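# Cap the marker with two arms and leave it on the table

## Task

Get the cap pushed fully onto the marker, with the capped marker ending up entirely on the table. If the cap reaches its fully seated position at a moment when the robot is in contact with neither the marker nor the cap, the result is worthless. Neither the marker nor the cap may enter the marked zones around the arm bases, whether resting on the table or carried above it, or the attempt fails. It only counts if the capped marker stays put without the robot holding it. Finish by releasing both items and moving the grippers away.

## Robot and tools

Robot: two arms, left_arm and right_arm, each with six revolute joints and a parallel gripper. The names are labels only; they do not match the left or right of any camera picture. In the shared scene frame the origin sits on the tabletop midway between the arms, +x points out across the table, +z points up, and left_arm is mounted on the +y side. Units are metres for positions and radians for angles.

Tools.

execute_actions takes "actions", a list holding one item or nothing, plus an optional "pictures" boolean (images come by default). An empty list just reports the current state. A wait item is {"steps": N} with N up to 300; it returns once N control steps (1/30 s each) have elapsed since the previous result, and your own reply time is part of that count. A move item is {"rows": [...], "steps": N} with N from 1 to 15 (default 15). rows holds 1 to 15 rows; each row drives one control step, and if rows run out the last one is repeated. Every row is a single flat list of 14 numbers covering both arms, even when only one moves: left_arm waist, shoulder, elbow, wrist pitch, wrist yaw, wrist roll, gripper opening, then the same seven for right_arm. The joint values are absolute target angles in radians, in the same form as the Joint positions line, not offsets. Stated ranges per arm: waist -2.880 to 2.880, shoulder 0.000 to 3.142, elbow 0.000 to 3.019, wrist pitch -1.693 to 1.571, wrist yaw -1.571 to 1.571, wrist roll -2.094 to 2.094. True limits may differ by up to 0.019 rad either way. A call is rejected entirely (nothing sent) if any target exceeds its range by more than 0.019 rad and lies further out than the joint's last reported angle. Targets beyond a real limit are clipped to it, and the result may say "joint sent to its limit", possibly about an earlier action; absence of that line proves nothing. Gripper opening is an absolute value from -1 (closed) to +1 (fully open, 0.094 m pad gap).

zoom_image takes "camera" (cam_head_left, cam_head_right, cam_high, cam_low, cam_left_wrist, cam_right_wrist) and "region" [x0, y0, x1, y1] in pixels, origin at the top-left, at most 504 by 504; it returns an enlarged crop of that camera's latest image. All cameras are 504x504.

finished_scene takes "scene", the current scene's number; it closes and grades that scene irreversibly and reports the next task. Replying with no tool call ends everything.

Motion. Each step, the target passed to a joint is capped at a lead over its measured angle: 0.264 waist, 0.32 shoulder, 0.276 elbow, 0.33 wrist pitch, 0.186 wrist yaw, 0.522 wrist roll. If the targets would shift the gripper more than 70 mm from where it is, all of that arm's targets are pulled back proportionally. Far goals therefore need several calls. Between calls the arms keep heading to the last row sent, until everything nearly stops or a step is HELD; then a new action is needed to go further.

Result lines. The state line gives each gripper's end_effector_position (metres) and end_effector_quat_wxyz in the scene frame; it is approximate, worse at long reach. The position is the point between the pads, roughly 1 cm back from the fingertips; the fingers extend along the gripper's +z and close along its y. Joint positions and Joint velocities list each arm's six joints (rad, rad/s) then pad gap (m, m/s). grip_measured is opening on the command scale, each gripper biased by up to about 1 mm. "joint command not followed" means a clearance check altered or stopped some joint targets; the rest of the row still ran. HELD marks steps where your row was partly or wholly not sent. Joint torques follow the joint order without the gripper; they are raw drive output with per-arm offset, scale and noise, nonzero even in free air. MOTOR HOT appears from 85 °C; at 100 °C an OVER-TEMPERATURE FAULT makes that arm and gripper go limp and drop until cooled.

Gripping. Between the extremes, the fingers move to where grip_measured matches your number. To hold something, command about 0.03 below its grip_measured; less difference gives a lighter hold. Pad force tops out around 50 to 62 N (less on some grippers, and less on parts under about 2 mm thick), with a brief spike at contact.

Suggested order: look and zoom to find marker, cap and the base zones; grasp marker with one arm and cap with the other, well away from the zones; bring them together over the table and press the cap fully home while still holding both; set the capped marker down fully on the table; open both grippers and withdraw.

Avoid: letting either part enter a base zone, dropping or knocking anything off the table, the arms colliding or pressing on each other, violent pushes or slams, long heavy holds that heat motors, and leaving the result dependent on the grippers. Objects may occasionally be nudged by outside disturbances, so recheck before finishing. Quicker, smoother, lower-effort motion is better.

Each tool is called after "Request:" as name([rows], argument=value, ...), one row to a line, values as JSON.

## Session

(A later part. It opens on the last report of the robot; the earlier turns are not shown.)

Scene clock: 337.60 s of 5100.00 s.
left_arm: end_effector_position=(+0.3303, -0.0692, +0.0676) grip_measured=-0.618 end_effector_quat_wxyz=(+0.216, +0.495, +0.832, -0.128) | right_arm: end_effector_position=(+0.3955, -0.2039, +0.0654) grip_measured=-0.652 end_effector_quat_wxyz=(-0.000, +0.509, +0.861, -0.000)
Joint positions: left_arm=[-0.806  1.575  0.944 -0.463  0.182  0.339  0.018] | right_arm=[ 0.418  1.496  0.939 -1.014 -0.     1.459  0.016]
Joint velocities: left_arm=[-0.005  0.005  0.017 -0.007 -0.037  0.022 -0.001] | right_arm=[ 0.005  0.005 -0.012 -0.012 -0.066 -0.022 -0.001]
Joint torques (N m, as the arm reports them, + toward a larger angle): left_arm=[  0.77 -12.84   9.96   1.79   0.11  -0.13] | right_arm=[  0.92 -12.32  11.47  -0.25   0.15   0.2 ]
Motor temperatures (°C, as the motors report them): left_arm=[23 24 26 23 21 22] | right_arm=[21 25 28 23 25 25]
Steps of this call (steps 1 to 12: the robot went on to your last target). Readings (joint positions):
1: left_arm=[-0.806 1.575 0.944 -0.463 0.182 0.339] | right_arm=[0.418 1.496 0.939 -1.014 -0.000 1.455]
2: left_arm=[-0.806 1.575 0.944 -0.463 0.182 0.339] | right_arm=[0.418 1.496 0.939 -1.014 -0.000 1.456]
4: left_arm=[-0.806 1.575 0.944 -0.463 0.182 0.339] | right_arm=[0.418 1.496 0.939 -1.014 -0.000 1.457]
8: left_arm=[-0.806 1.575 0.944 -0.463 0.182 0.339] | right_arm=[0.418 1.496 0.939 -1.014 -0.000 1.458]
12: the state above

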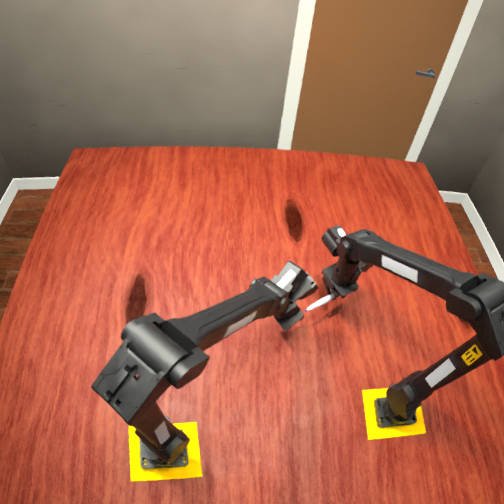

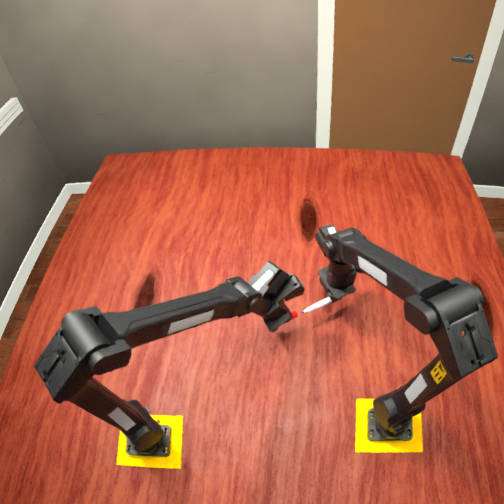

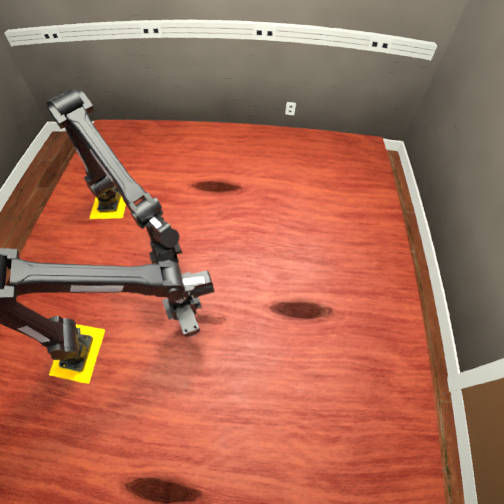

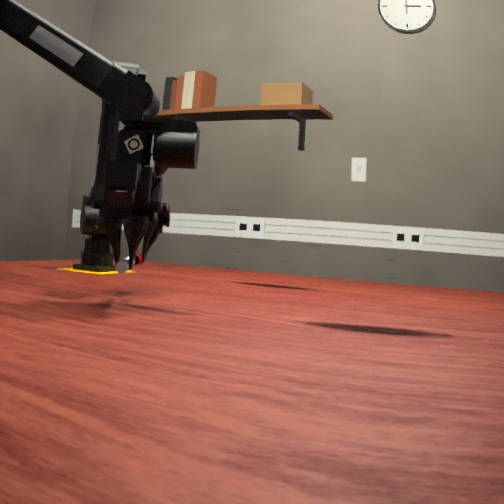

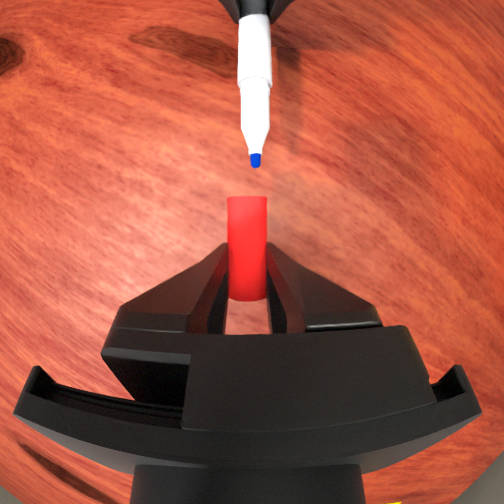

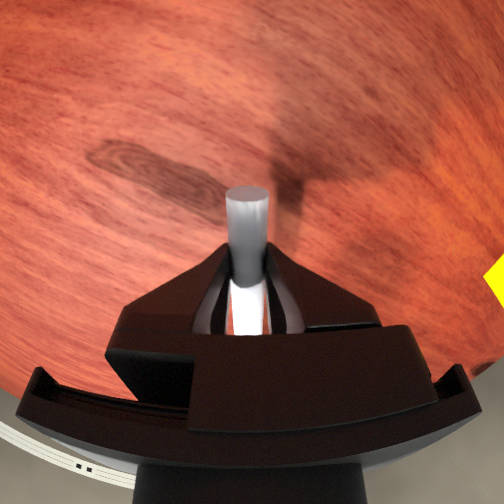

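Request:
execute_actions([
  {"rows":[[-0.8,1.563,0.955,-0.44,0.18,0.33,-0.655,0.43,1.495,0.965,-1.03,0,1.49,-0.69],[-0.8,1.563,0.955,-0.44,0.18,0.33,-0.655,0.44,1.495,0.965,-1.03,0,1.51,-0.69],[-0.8,1.563,0.955,-0.44,0.18,0.33,-0.655,0.447,1.495,0.965,-1.03,0,1.51,-0.69]]},
])

Request:
zoom_image(camera="cam_low", region=[100,235,170,285])

Request:
zoom_image(camera="cam_head_right", region=[275,285,335,330])

Scene clock: 349.57 s of 5100.00 s.
left_arm: end_effector_position=(+0.3303, -0.0692, +0.0676) grip_measured=-0.618 end_effector_quat_wxyz=(+0.216, +0.495, +0.832, -0.128) | right_arm: end_effector_position=(+0.3917, -0.1950, +0.0654) grip_measured=-0.652 end_effector_quat_wxyz=(-0.000, +0.515, +0.857, -0.000)
Joint positions: left_arm=[-0.806  1.575  0.944 -0.463  0.182  0.339  0.018] | right_arm=[ 0.444  1.496  0.939 -1.014 -0.     1.498  0.016]
Joint velocities: left_arm=[ 0.024  0.024 -0.012 -0.012  0.007  0.007  0.   ] | right_arm=[ 0.005 -0.005 -0.007  0.012 -0.022  0.007  0.001]
Joint torques (N m, as the arm reports them, + toward a larger angle): left_arm=[  0.32 -12.82   9.98   1.78   0.12  -0.13] | right_arm=[  0.42 -12.67  11.58  -0.5    0.15   0.14]
Motor temperatures (°C, as the motors report them): left_arm=[23 24 27 23 21 22] | right_arm=[21 25 28 23 25 25]
Steps of this call (steps 1 to 15: the robot went on to your last target; steps 16 to 90: nothing new was sent; then 8.47 s passed at rest; steps 91 to 105: all 15 steps of this action). Readings (joint positions):
91: left_arm=[-0.806 1.575 0.944 -0.463 0.182 0.339] | right_arm=[0.419 1.496 0.939 -1.014 -0.000 1.463]
92: left_arm=[-0.806 1.575 0.944 -0.463 0.182 0.339] | right_arm=[0.420 1.496 0.939 -1.014 -0.000 1.469]
94: left_arm=[-0.806 1.575 0.944 -0.463 0.182 0.339] | right_arm=[0.427 1.496 0.939 -1.014 -0.000 1.480]
98: left_arm=[-0.806 1.575 0.944 -0.463 0.182 0.339] | right_arm=[0.442 1.496 0.939 -1.014 -0.000 1.492]
105: the state above

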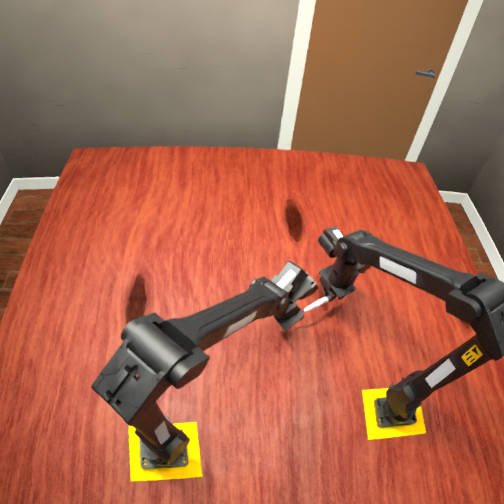

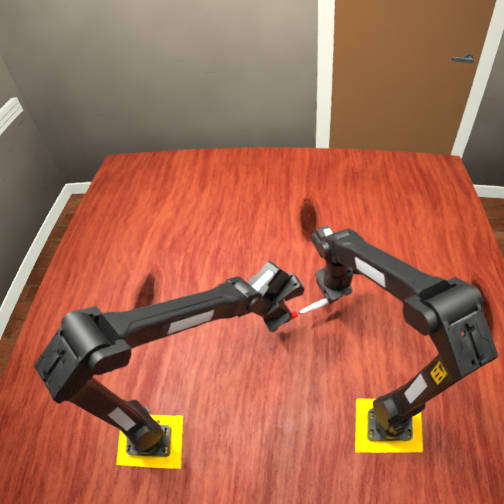

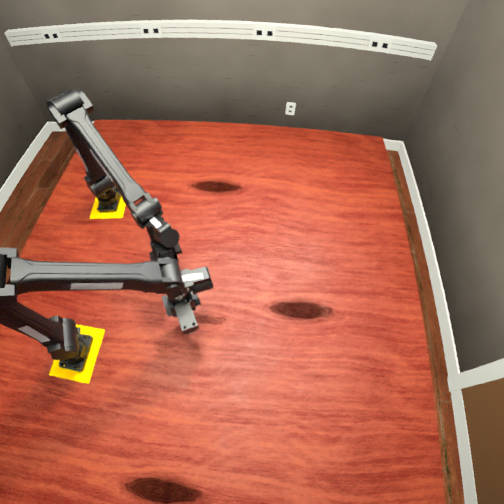

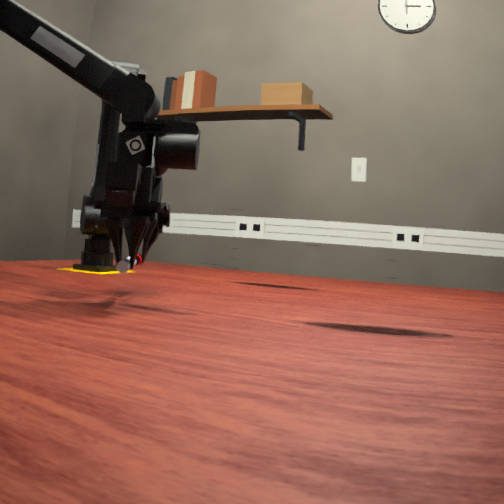

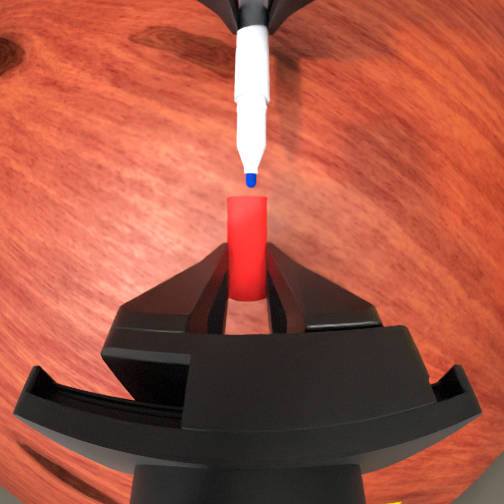

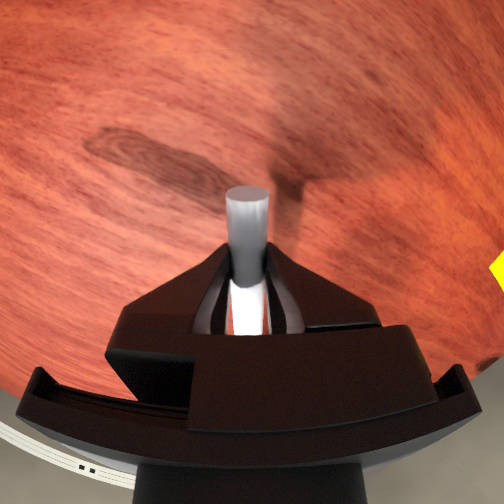

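Region (100, 235, 170, 285) of cam_low's 504x504 image, scaled by 7.200, with more detail than that image has; it fills the top 360 rows of this view, and the rest is white.

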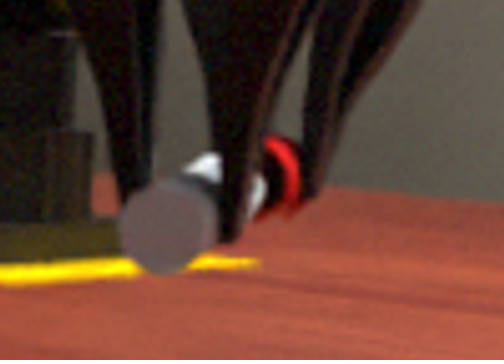

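Region (275, 285, 335, 330) of cam_head_right's 504x504 image, scaled by 8.400, with more detail than that image has; it fills the top 378 rows of this view, and the rest is white.

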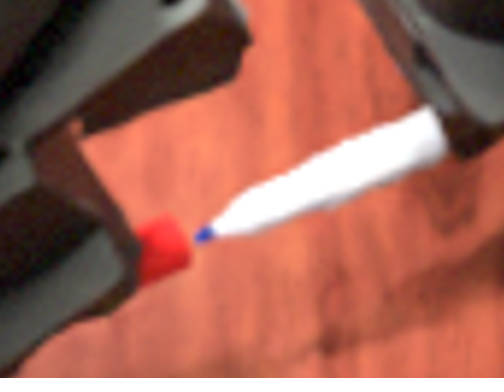

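Request:
execute_actions([
  {"rows":[[-0.8,1.563,0.955,-0.44,0.18,0.33,-0.655,0.455,1.495,0.965,-1.03,0,1.53,-0.69],[-0.8,1.563,0.955,-0.44,0.18,0.33,-0.655,0.465,1.495,0.965,-1.03,0,1.54,-0.69],[-0.8,1.563,0.955,-0.44,0.18,0.33,-0.655,0.475,1.495,0.965,-1.03,0,1.55,-0.69],[-0.8,1.563,0.955,-0.44,0.18,0.33,-0.655,0.487,1.495,0.965,-1.03,0,1.55,-0.69]]},
])

Request:
zoom_image(camera="cam_low", region=[100,235,170,285])

Request:
zoom_image(camera="cam_head_right", region=[275,275,335,330])

Scene clock: 364.87 s of 5100.00 s.
left_arm: end_effector_position=(+0.3303, -0.0692, +0.0676) grip_measured=-0.618 end_effector_quat_wxyz=(+0.216, +0.495, +0.832, -0.128) | right_arm: end_effector_position=(+0.3847, -0.1800, +0.0654) grip_measured=-0.652 end_effector_quat_wxyz=(-0.000, +0.513, +0.858, -0.000)
Joint positions: left_arm=[-0.806  1.575  0.944 -0.463  0.182  0.339  0.018] | right_arm=[ 0.487  1.496  0.939 -1.014 -0.     1.537  0.016]
Joint velocities: left_arm=[-0.005 -0.024 -0.002 -0.007 -0.007 -0.037 -0.   ] | right_arm=[-0.005  0.005 -0.002 -0.002 -0.095  0.022 -0.   ]
Joint torques (N m, as the arm reports them, + toward a larger angle): left_arm=[  0.32 -12.81   9.97   1.79   0.11  -0.14] | right_arm=[  1.05 -12.37  11.51  -0.67   0.1    0.14]
Motor temperatures (°C, as the motors report them): left_arm=[23 24 27 23 21 22] | right_arm=[21 25 28 23 25 25]
Steps of this call (steps 1 to 15: the robot went on to your last target; steps 16 to 90: nothing new was sent; then 11.80 s passed at rest; steps 91 to 105: all 15 steps of this action). Readings (joint positions):
91: left_arm=[-0.806 1.575 0.944 -0.463 0.182 0.339] | right_arm=[0.444 1.496 0.939 -1.014 -0.000 1.503]
92: left_arm=[-0.806 1.575 0.944 -0.463 0.182 0.339] | right_arm=[0.445 1.496 0.939 -1.014 -0.000 1.508]
94: left_arm=[-0.806 1.575 0.944 -0.463 0.182 0.339] | right_arm=[0.454 1.496 0.939 -1.014 -0.000 1.519]
98: left_arm=[-0.806 1.575 0.944 -0.463 0.182 0.339] | right_arm=[0.482 1.496 0.939 -1.014 -0.000 1.531]
105: the state above

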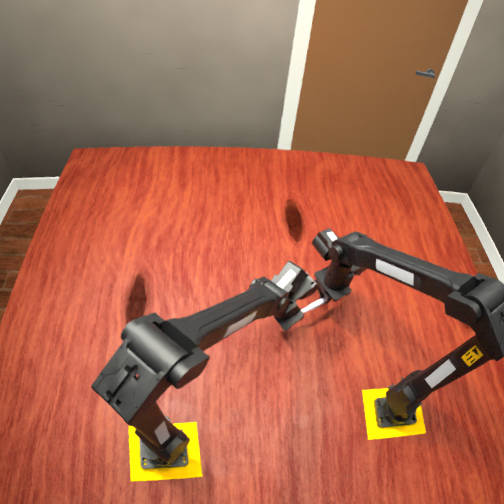

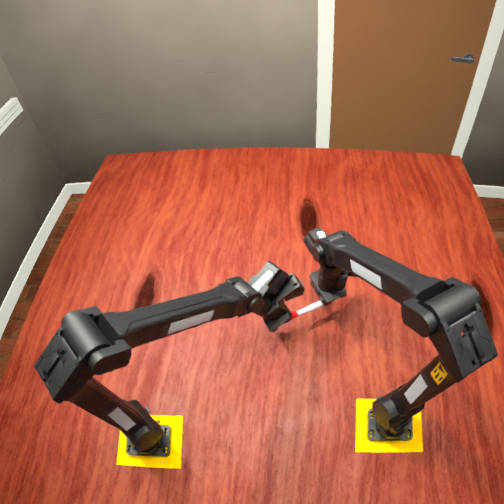

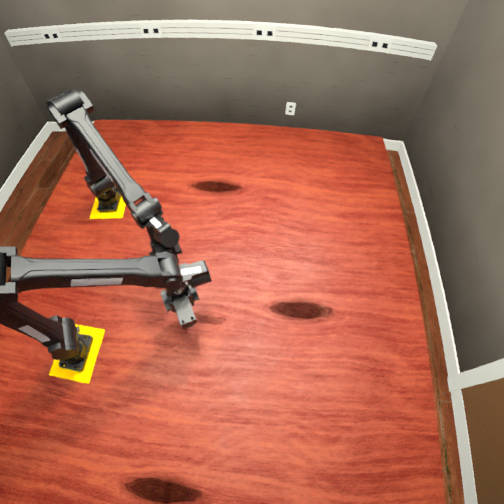

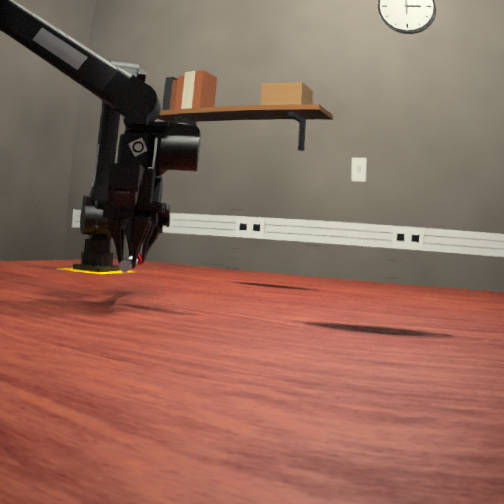

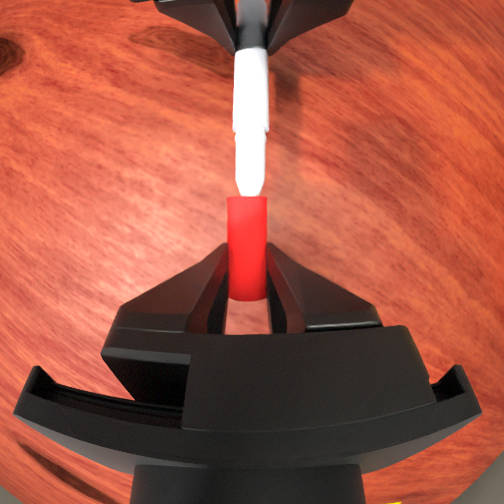

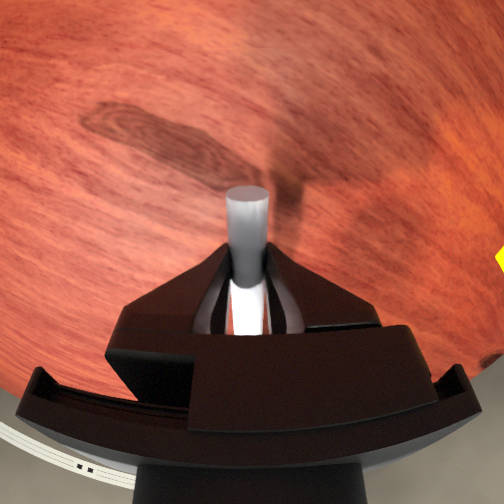

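Region (100, 235, 170, 285) of cam_low's 504x504 image, scaled by 7.200, with more detail than that image has; it fills the top 360 rows of this view, and the rest is white.

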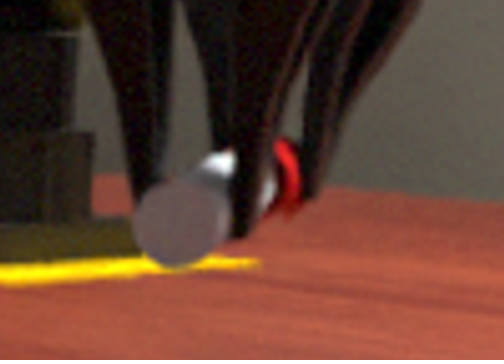

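Region (275, 275, 335, 330) of cam_head_right's 504x504 image, scaled by 8.400, with more detail than that image has; it fills the top 462 rows of this view, and the rest is white.

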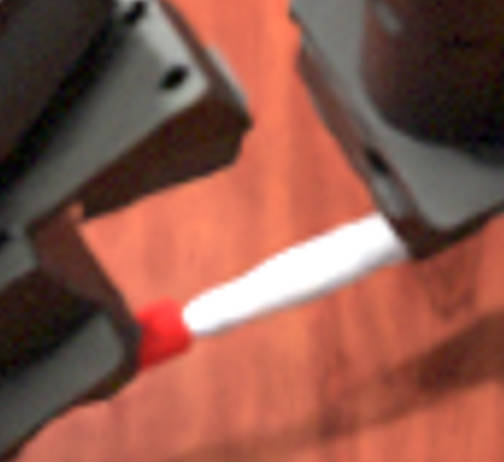

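Request:
execute_actions([
  {"rows":[[-0.8,1.57,0.955,-0.45,0.18,0.34,-0.655,0.487,1.495,0.965,-0.992,0,1.55,-0.69],[-0.8,1.57,0.955,-0.45,0.18,0.34,-0.655,0.487,1.495,0.965,-0.992,0,1.55,-0.69],[-0.8,1.57,0.955,-0.45,0.18,0.34,-0.655,0.495,1.495,0.965,-0.992,0,1.56,-0.69],[-0.8,1.57,0.955,-0.45,0.18,0.34,-0.655,0.5,1.495,0.965,-0.992,0,1.565,-0.69],[-0.8,1.57,0.955,-0.45,0.18,0.34,-0.655,0.506,1.495,0.965,-0.992,0,1.57,-0.69],[-0.8,1.57,0.955,-0.45,0.18,0.34,-0.655,0.512,1.495,0.965,-0.992,0,1.575,-0.69],[-0.8,1.57,0.955,-0.45,0.18,0.34,-0.655,0.518,1.495,0.965,-0.992,0,1.58,-0.69],[-0.8,1.57,0.955,-0.45,0.18,0.34,-0.655,0.524,1.495,0.965,-0.992,0,1.585,-0.69],[-0.8,1.57,0.955,-0.45,0.18,0.34,-0.655,0.53,1.495,0.965,-0.992,0,1.585,-0.69]]},
])

Request:
zoom_image(camera="cam_head_right", region=[275,265,345,330])

Scene clock: 383.37 s of 5100.00 s.
left_arm: end_effector_position=(+0.3303, -0.0692, +0.0676) grip_measured=-0.618 end_effector_quat_wxyz=(+0.216, +0.495, +0.832, -0.128) | right_arm: end_effector_position=(+0.3788, -0.1653, +0.0654) grip_measured=-0.652 end_effector_quat_wxyz=(+0.001, +0.510, +0.860, +0.003)
Joint positions: left_arm=[-0.806  1.575  0.944 -0.463  0.182  0.339  0.018] | right_arm=[ 0.527  1.496  0.939 -1.008 -0.     1.571  0.016]
Joint velocities: left_arm=[-0.015 -0.005  0.002 -0.007  0.022 -0.066 -0.001] | right_arm=[ 0.005 -0.024  0.002 -0.012 -0.051  0.022 -0.001]
Joint torques (N m, as the arm reports them, + toward a larger angle): left_arm=[  0.38 -12.11   9.99   1.36   0.12  -0.02] | right_arm=[  1.28 -12.69  11.34   0.76   0.17   0.18]
Motor temperatures (°C, as the motors report them): left_arm=[23 24 27 23 21 22] | right_arm=[21 25 29 23 25 25]
Steps of this call (steps 1 to 15: the robot went on to your last target; steps 16 to 90: nothing new was sent; then 15.00 s passed at rest; steps 91 to 105: all 15 steps of this action). Readings (joint positions):
91: left_arm=[-0.806 1.575 0.944 -0.463 0.182 0.339] | right_arm=[0.487 1.496 0.939 -1.013 -0.000 1.539]
92: left_arm=[-0.806 1.575 0.944 -0.463 0.182 0.339] | right_arm=[0.487 1.496 0.939 -1.012 -0.000 1.539]
94: left_arm=[-0.806 1.575 0.944 -0.463 0.182 0.339] | right_arm=[0.487 1.496 0.939 -1.009 -0.000 1.543]
98: left_arm=[-0.806 1.575 0.944 -0.463 0.182 0.339] | right_arm=[0.500 1.496 0.939 -1.008 -0.000 1.558]
105: the state above

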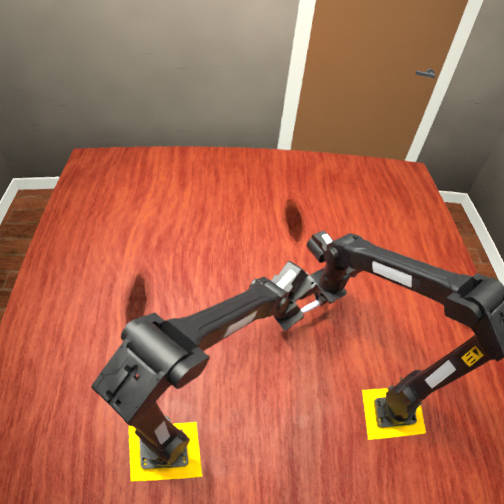

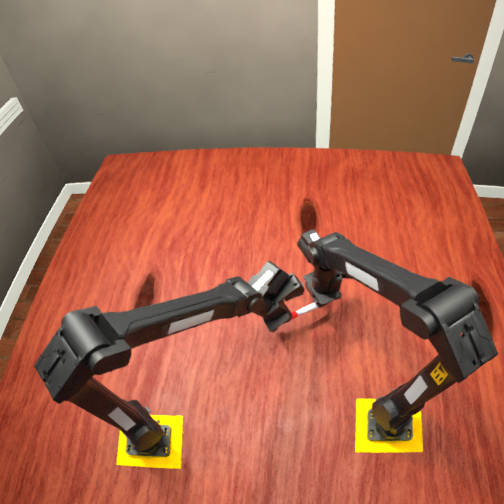

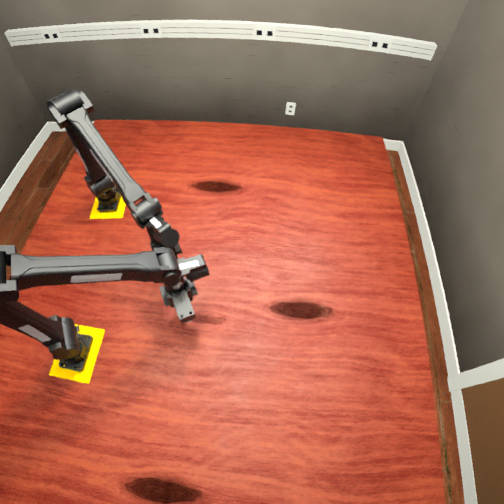

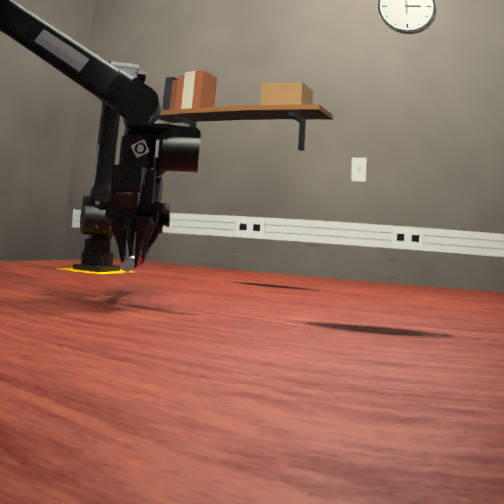

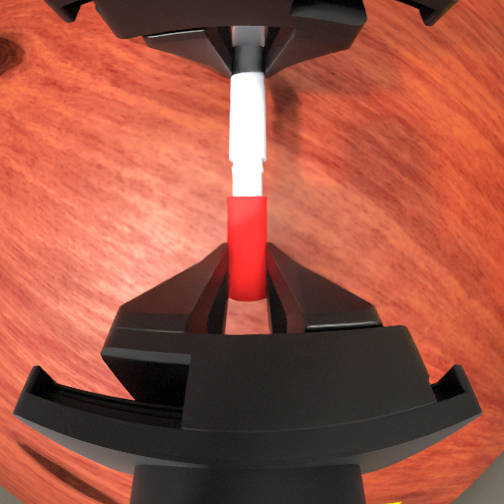

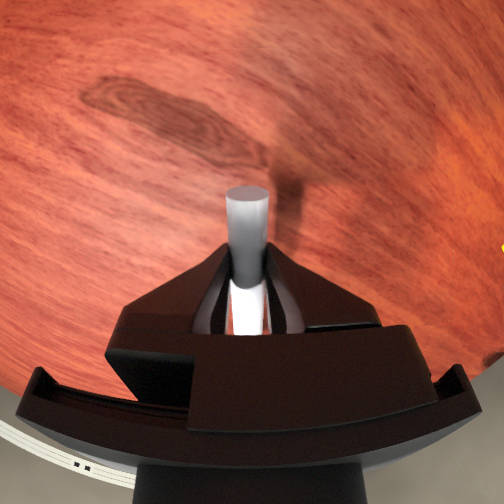

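Region (275, 265, 345, 330) of cam_head_right's 504x504 image, scaled by 7.200, with more detail than that image has; it fills the top 468 rows of this view, and the rest is white.

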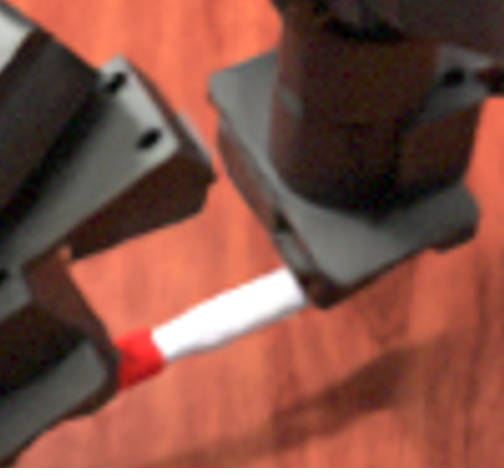

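Going in. ~16 mm left.

Request:
execute_actions([
  {"rows":[[-0.8,1.57,0.955,-0.45,0.18,0.34,-0.66,0.535,1.495,0.965,-0.992,0,1.595,-0.695],[-0.8,1.57,0.955,-0.45,0.18,0.34,-0.66,0.542,1.495,0.965,-0.992,0,1.6,-0.695],[-0.8,1.57,0.955,-0.45,0.18,0.34,-0.66,0.549,1.495,0.965,-0.992,0,1.605,-0.695],[-0.8,1.57,0.955,-0.45,0.18,0.34,-0.66,0.556,1.495,0.965,-0.992,0,1.61,-0.695],[-0.8,1.57,0.955,-0.45,0.18,0.34,-0.66,0.563,1.495,0.965,-0.992,0,1.615,-0.695],[-0.8,1.57,0.955,-0.45,0.18,0.34,-0.66,0.57,1.495,0.965,-0.992,0,1.62,-0.695],[-0.8,1.57,0.955,-0.45,0.18,0.34,-0.66,0.577,1.495,0.965,-0.992,0,1.625,-0.695],[-0.8,1.57,0.955,-0.45,0.18,0.34,-0.66,0.584,1.495,0.965,-0.992,0,1.625,-0.695],[-0.8,1.57,0.955,-0.45,0.18,0.34,-0.66,0.59,1.495,0.965,-0.992,0,1.625,-0.695]]},
])

Request:
zoom_image(camera="cam_left_wrist", region=[190,90,310,250])

Scene clock: 395.17 s of 5100.00 s.
left_arm: end_effector_position=(+0.3296, -0.0682, +0.0663) grip_measured=-0.618 end_effector_quat_wxyz=(+0.215, +0.495, +0.832, -0.127) | right_arm: end_effector_position=(+0.3714, -0.1503, +0.0655) grip_measured=-0.652 end_effector_quat_wxyz=(+0.007, +0.508, +0.862, +0.002)
Joint positions: left_arm=[-0.806  1.575  0.941 -0.463  0.18   0.339  0.018] | right_arm=[ 0.575  1.496  0.939 -1.004  0.011  1.613  0.016]
Joint velocities: left_arm=[-0.005 -0.005  0.002 -0.012  0.022 -0.022 -0.   ] | right_arm=[-0.005  0.005 -0.002 -0.027  0.037  0.051 -0.001]
Joint torques (N m, as the arm reports them, + toward a larger angle): left_arm=[  0.23 -11.91  10.13   1.36   0.21  -0.02] | right_arm=[  1.88 -12.98  11.51   0.47  -0.27   0.2 ]
Motor temperatures (°C, as the motors report them): left_arm=[23 24 27 23 21 22] | right_arm=[21 25 29 23 25 25]
Steps of this call (steps 1 to 15: the robot went on to your last target; steps 16 to 90: nothing new was sent; then 8.30 s passed at rest; steps 91 to 105: all 15 steps of this action). Readings (joint positions):
91: left_arm=[-0.806 1.575 0.944 -0.463 0.181 0.339] | right_arm=[0.527 1.496 0.939 -1.008 -0.000 1.575]
92: left_arm=[-0.806 1.575 0.944 -0.463 0.181 0.339] | right_arm=[0.528 1.496 0.939 -1.008 -0.000 1.578]
94: left_arm=[-0.806 1.575 0.944 -0.463 0.181 0.339] | right_arm=[0.533 1.496 0.939 -1.008 -0.000 1.584]
98: left_arm=[-0.806 1.575 0.944 -0.463 0.181 0.339] | right_arm=[0.559 1.496 0.939 -1.007 -0.000 1.601]
105: the state above

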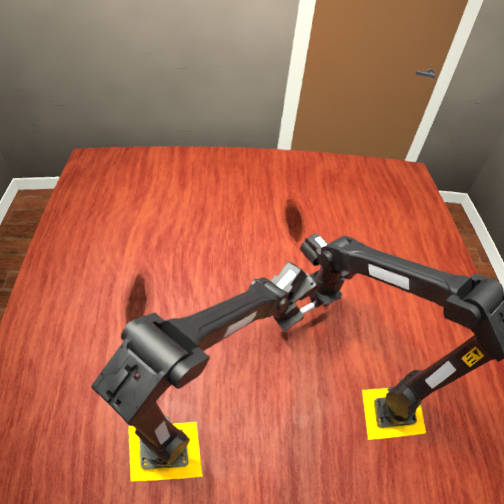

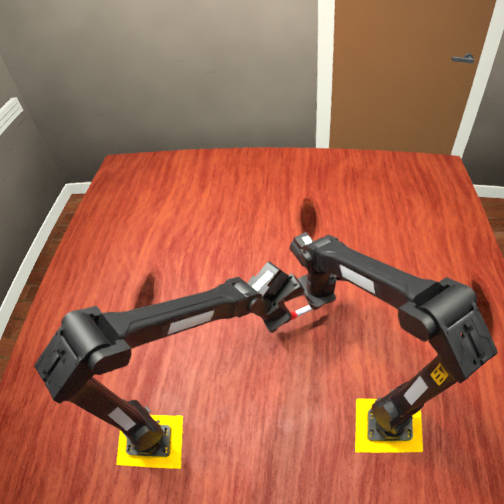

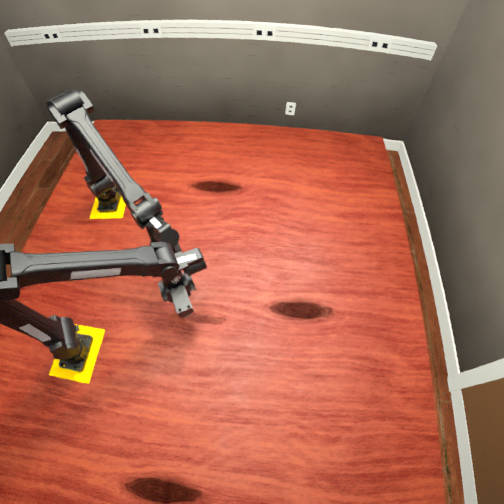

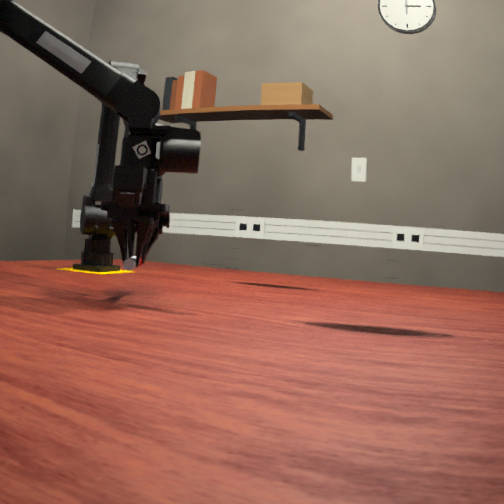

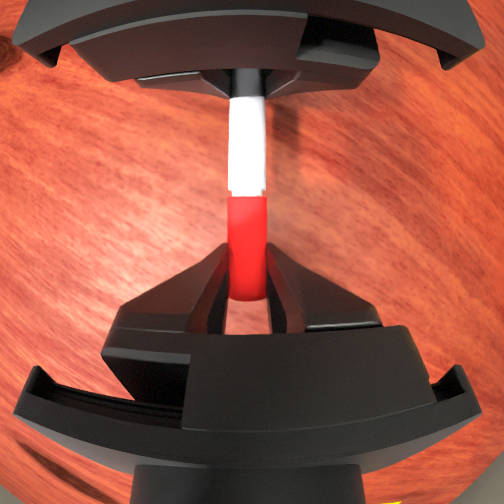

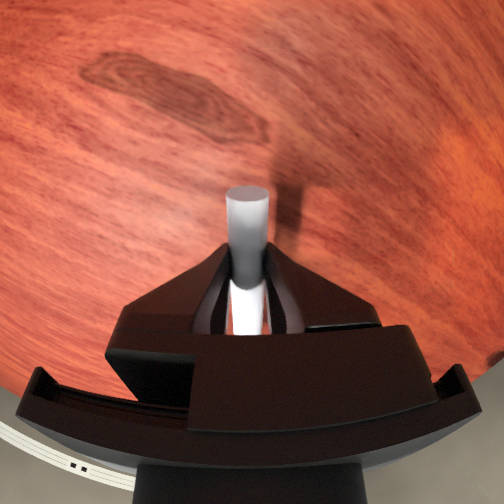

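Region (190, 90, 310, 250) of cam_left_wrist's 504x504 image, scaled by 3.150, with more detail than that image has; it fills the left 378 columns of this view, and the rest is white.

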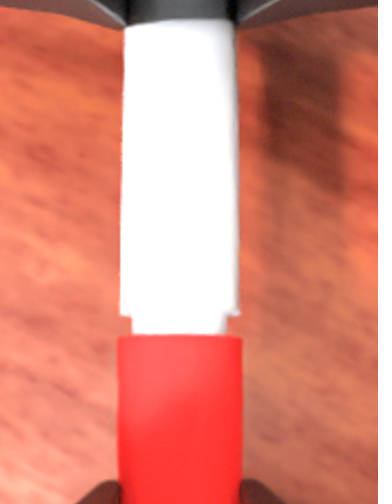

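Request:
execute_actions([
  {"rows":[[-0.806,1.568,0.97,-0.445,0.184,0.34,-0.66,0.595,1.495,0.96,-1.0,-0.012,1.625,-0.695],[-0.809,1.567,0.977,-0.437,0.186,0.34,-0.66,0.602,1.495,0.96,-1.0,-0.02,1.625,-0.695],[-0.812,1.566,0.984,-0.429,0.188,0.34,-0.66,0.609,1.495,0.96,-1.0,-0.028,1.625,-0.695],[-0.815,1.565,0.991,-0.421,0.19,0.34,-0.66,0.616,1.495,0.96,-1.0,-0.036,1.625,-0.695],[-0.818,1.564,0.998,-0.413,0.193,0.34,-0.66,0.623,1.495,0.96,-1.0,-0.044,1.625,-0.695],[-0.821,1.563,1.005,-0.405,0.196,0.34,-0.66,0.63,1.495,0.96,-1.0,-0.052,1.625,-0.695],[-0.825,1.562,1.012,-0.397,0.199,0.34,-0.66,0.637,1.495,0.96,-1.0,-0.06,1.625,-0.695],[-0.829,1.561,1.019,-0.39,0.202,0.34,-0.66,0.644,1.495,0.96,-1.0,-0.068,1.625,-0.695],[-0.833,1.56,1.026,-0.383,0.205,0.34,-0.66,0.65,1.495,0.96,-1.0,-0.075,1.625,-0.695]]},
])

Request:
zoom_image(camera="cam_left_wrist", region=[190,90,310,250])

Scene clock: 414.87 s of 5100.00 s.
left_arm: end_effector_position=(+0.3291, -0.0677, +0.0656) grip_measured=-0.618 end_effector_quat_wxyz=(+0.214, +0.495, +0.833, -0.126) | right_arm: end_effector_position=(+0.3709, -0.1496, +0.0654) grip_measured=-0.652 end_effector_quat_wxyz=(+0.004, +0.509, +0.861, +0.004)
Joint positions: left_arm=[-0.806  1.575  0.94  -0.463  0.18   0.339  0.018] | right_arm=[ 0.574  1.496  0.939 -1.004  0.003  1.616  0.016]
Joint velocities: left_arm=[ 0.005 -0.005  0.007  0.002 -0.051 -0.007 -0.   ] | right_arm=[ 0.005 -0.005 -0.002 -0.002  0.051 -0.037 -0.   ]
Joint torques (N m, as the arm reports them, + toward a larger angle): left_arm=[ -0.26 -11.73   9.03   0.83   0.21  -0.03] | right_arm=[  1.27 -12.32   9.02  -0.26  -0.02   0.09]
Motor temperatures (°C, as the motors report them): left_arm=[23 23 27 23 21 22] | right_arm=[21 25 29 23 25 25]
A step of this action was HELD (marked below), so the robot has no last target. An arm can still carry out its HELD step.
Steps of this call (steps 1 to 15: the robot went on to your last target; steps 16 to 90: nothing new was sent; then 16.20 s passed at rest; steps 91 to 105: all 15 steps of this action). Readings (joint positions):
91: left_arm=[-0.806 1.575 0.941 -0.463 0.179 0.339] | right_arm=[0.575 1.496 0.939 -1.004 0.009 1.614]
92: left_arm=[-0.806 1.575 0.941 -0.463 0.179 0.339] | right_arm=[0.575 1.496 0.939 -1.004 0.006 1.615]
94: left_arm=[-0.806 1.575 0.941 -0.463 0.180 0.339] | right_arm=[0.575 1.496 0.939 -1.004 -0.001 1.616]
95: left_arm=[-0.806 1.575 0.940 -0.463 0.180 0.339] | right_arm=[0.574 1.496 0.939 -1.004 0.003 1.616] HELD
96: left_arm=[-0.806 1.575 0.940 -0.463 0.180 0.339] | right_arm=[0.574 1.496 0.939 -1.004 0.003 1.616] HELD
97: left_arm=[-0.806 1.575 0.940 -0.463 0.180 0.339] | right_arm=[0.574 1.496 0.939 -1.004 0.003 1.616] HELD
98: left_arm=[-0.806 1.575 0.940 -0.463 0.180 0.339] | right_arm=[0.574 1.496 0.939 -1.004 0.003 1.616] HELD
99: left_arm=[-0.806 1.575 0.940 -0.463 0.180 0.339] | right_arm=[0.574 1.496 0.939 -1.004 0.003 1.616] HELD
100: left_arm=[-0.806 1.575 0.940 -0.463 0.180 0.339] | right_arm=[0.574 1.496 0.939 -1.004 0.003 1.616] HELD
101: left_arm=[-0.806 1.575 0.940 -0.463 0.180 0.339] | right_arm=[0.574 1.496 0.939 -1.004 0.003 1.616] HELD
102: left_arm=[-0.806 1.575 0.940 -0.463 0.180 0.339] | right_arm=[0.574 1.496 0.939 -1.004 0.003 1.616] HELD
103: left_arm=[-0.806 1.575 0.940 -0.463 0.180 0.339] | right_arm=[0.574 1.496 0.939 -1.004 0.003 1.616] HELD
104: left_arm=[-0.806 1.575 0.940 -0.463 0.180 0.339] | right_arm=[0.574 1.496 0.939 -1.004 0.003 1.616] HELD
105: the state above HELD
joint command not followed: on one or more control steps a check withheld the commanded joint targets of the left arm, and it was not sent them on those steps. On the call's last step the targets were still withheld.
cause: the commanded joint targets would bring a part of the robot too close to another arm (this arm's wrist (the part past joint 4) and the other arm's wrist (the part past joint 4)); next, command targets that bring no part of the robot closer to that arm.
joint command not followed: on one or more control steps a check withheld the commanded joint targets of the right arm, and it was not sent them on those steps. On the call's last step the targets were still withheld.
cause: the commanded joint targets would bring a part of the robot too close to another arm (this arm's wrist (the part past joint 4) and the other arm's wrist (the part past joint 4)); next, command targets that bring no part of the robot closer to that arm.

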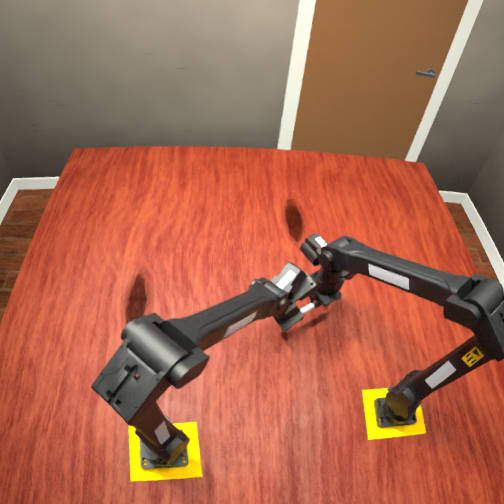

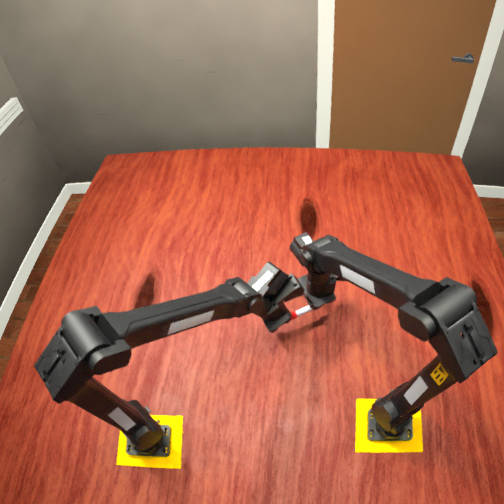

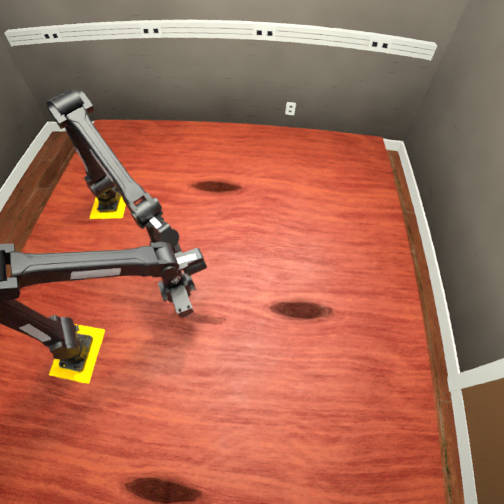

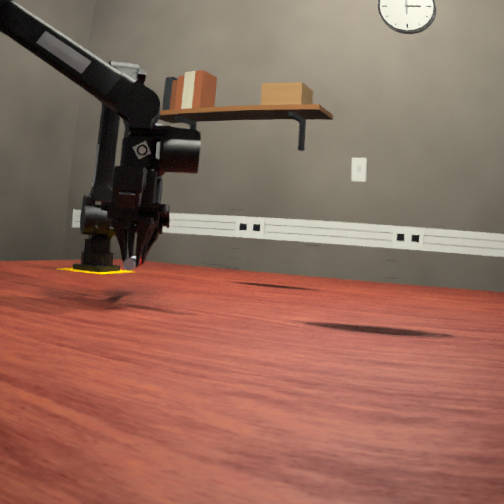

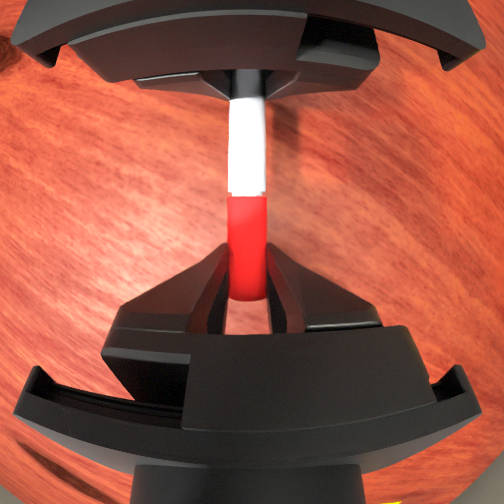

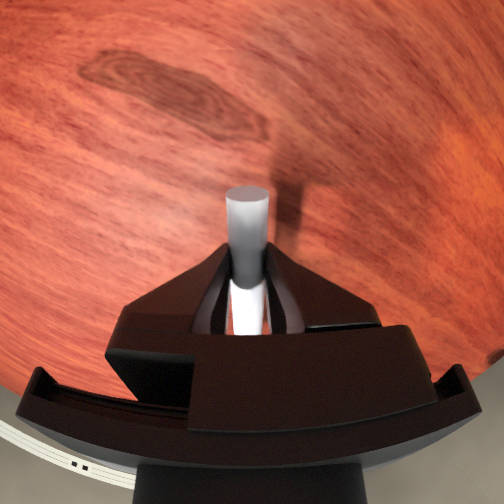

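Region (190, 90, 310, 250) of cam_left_wrist's 504x504 image, scaled by 3.150, with more detail than that image has; it fills the left 378 columns of this view, and the rest is white.

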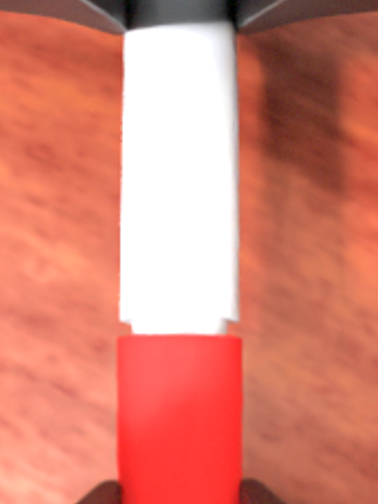

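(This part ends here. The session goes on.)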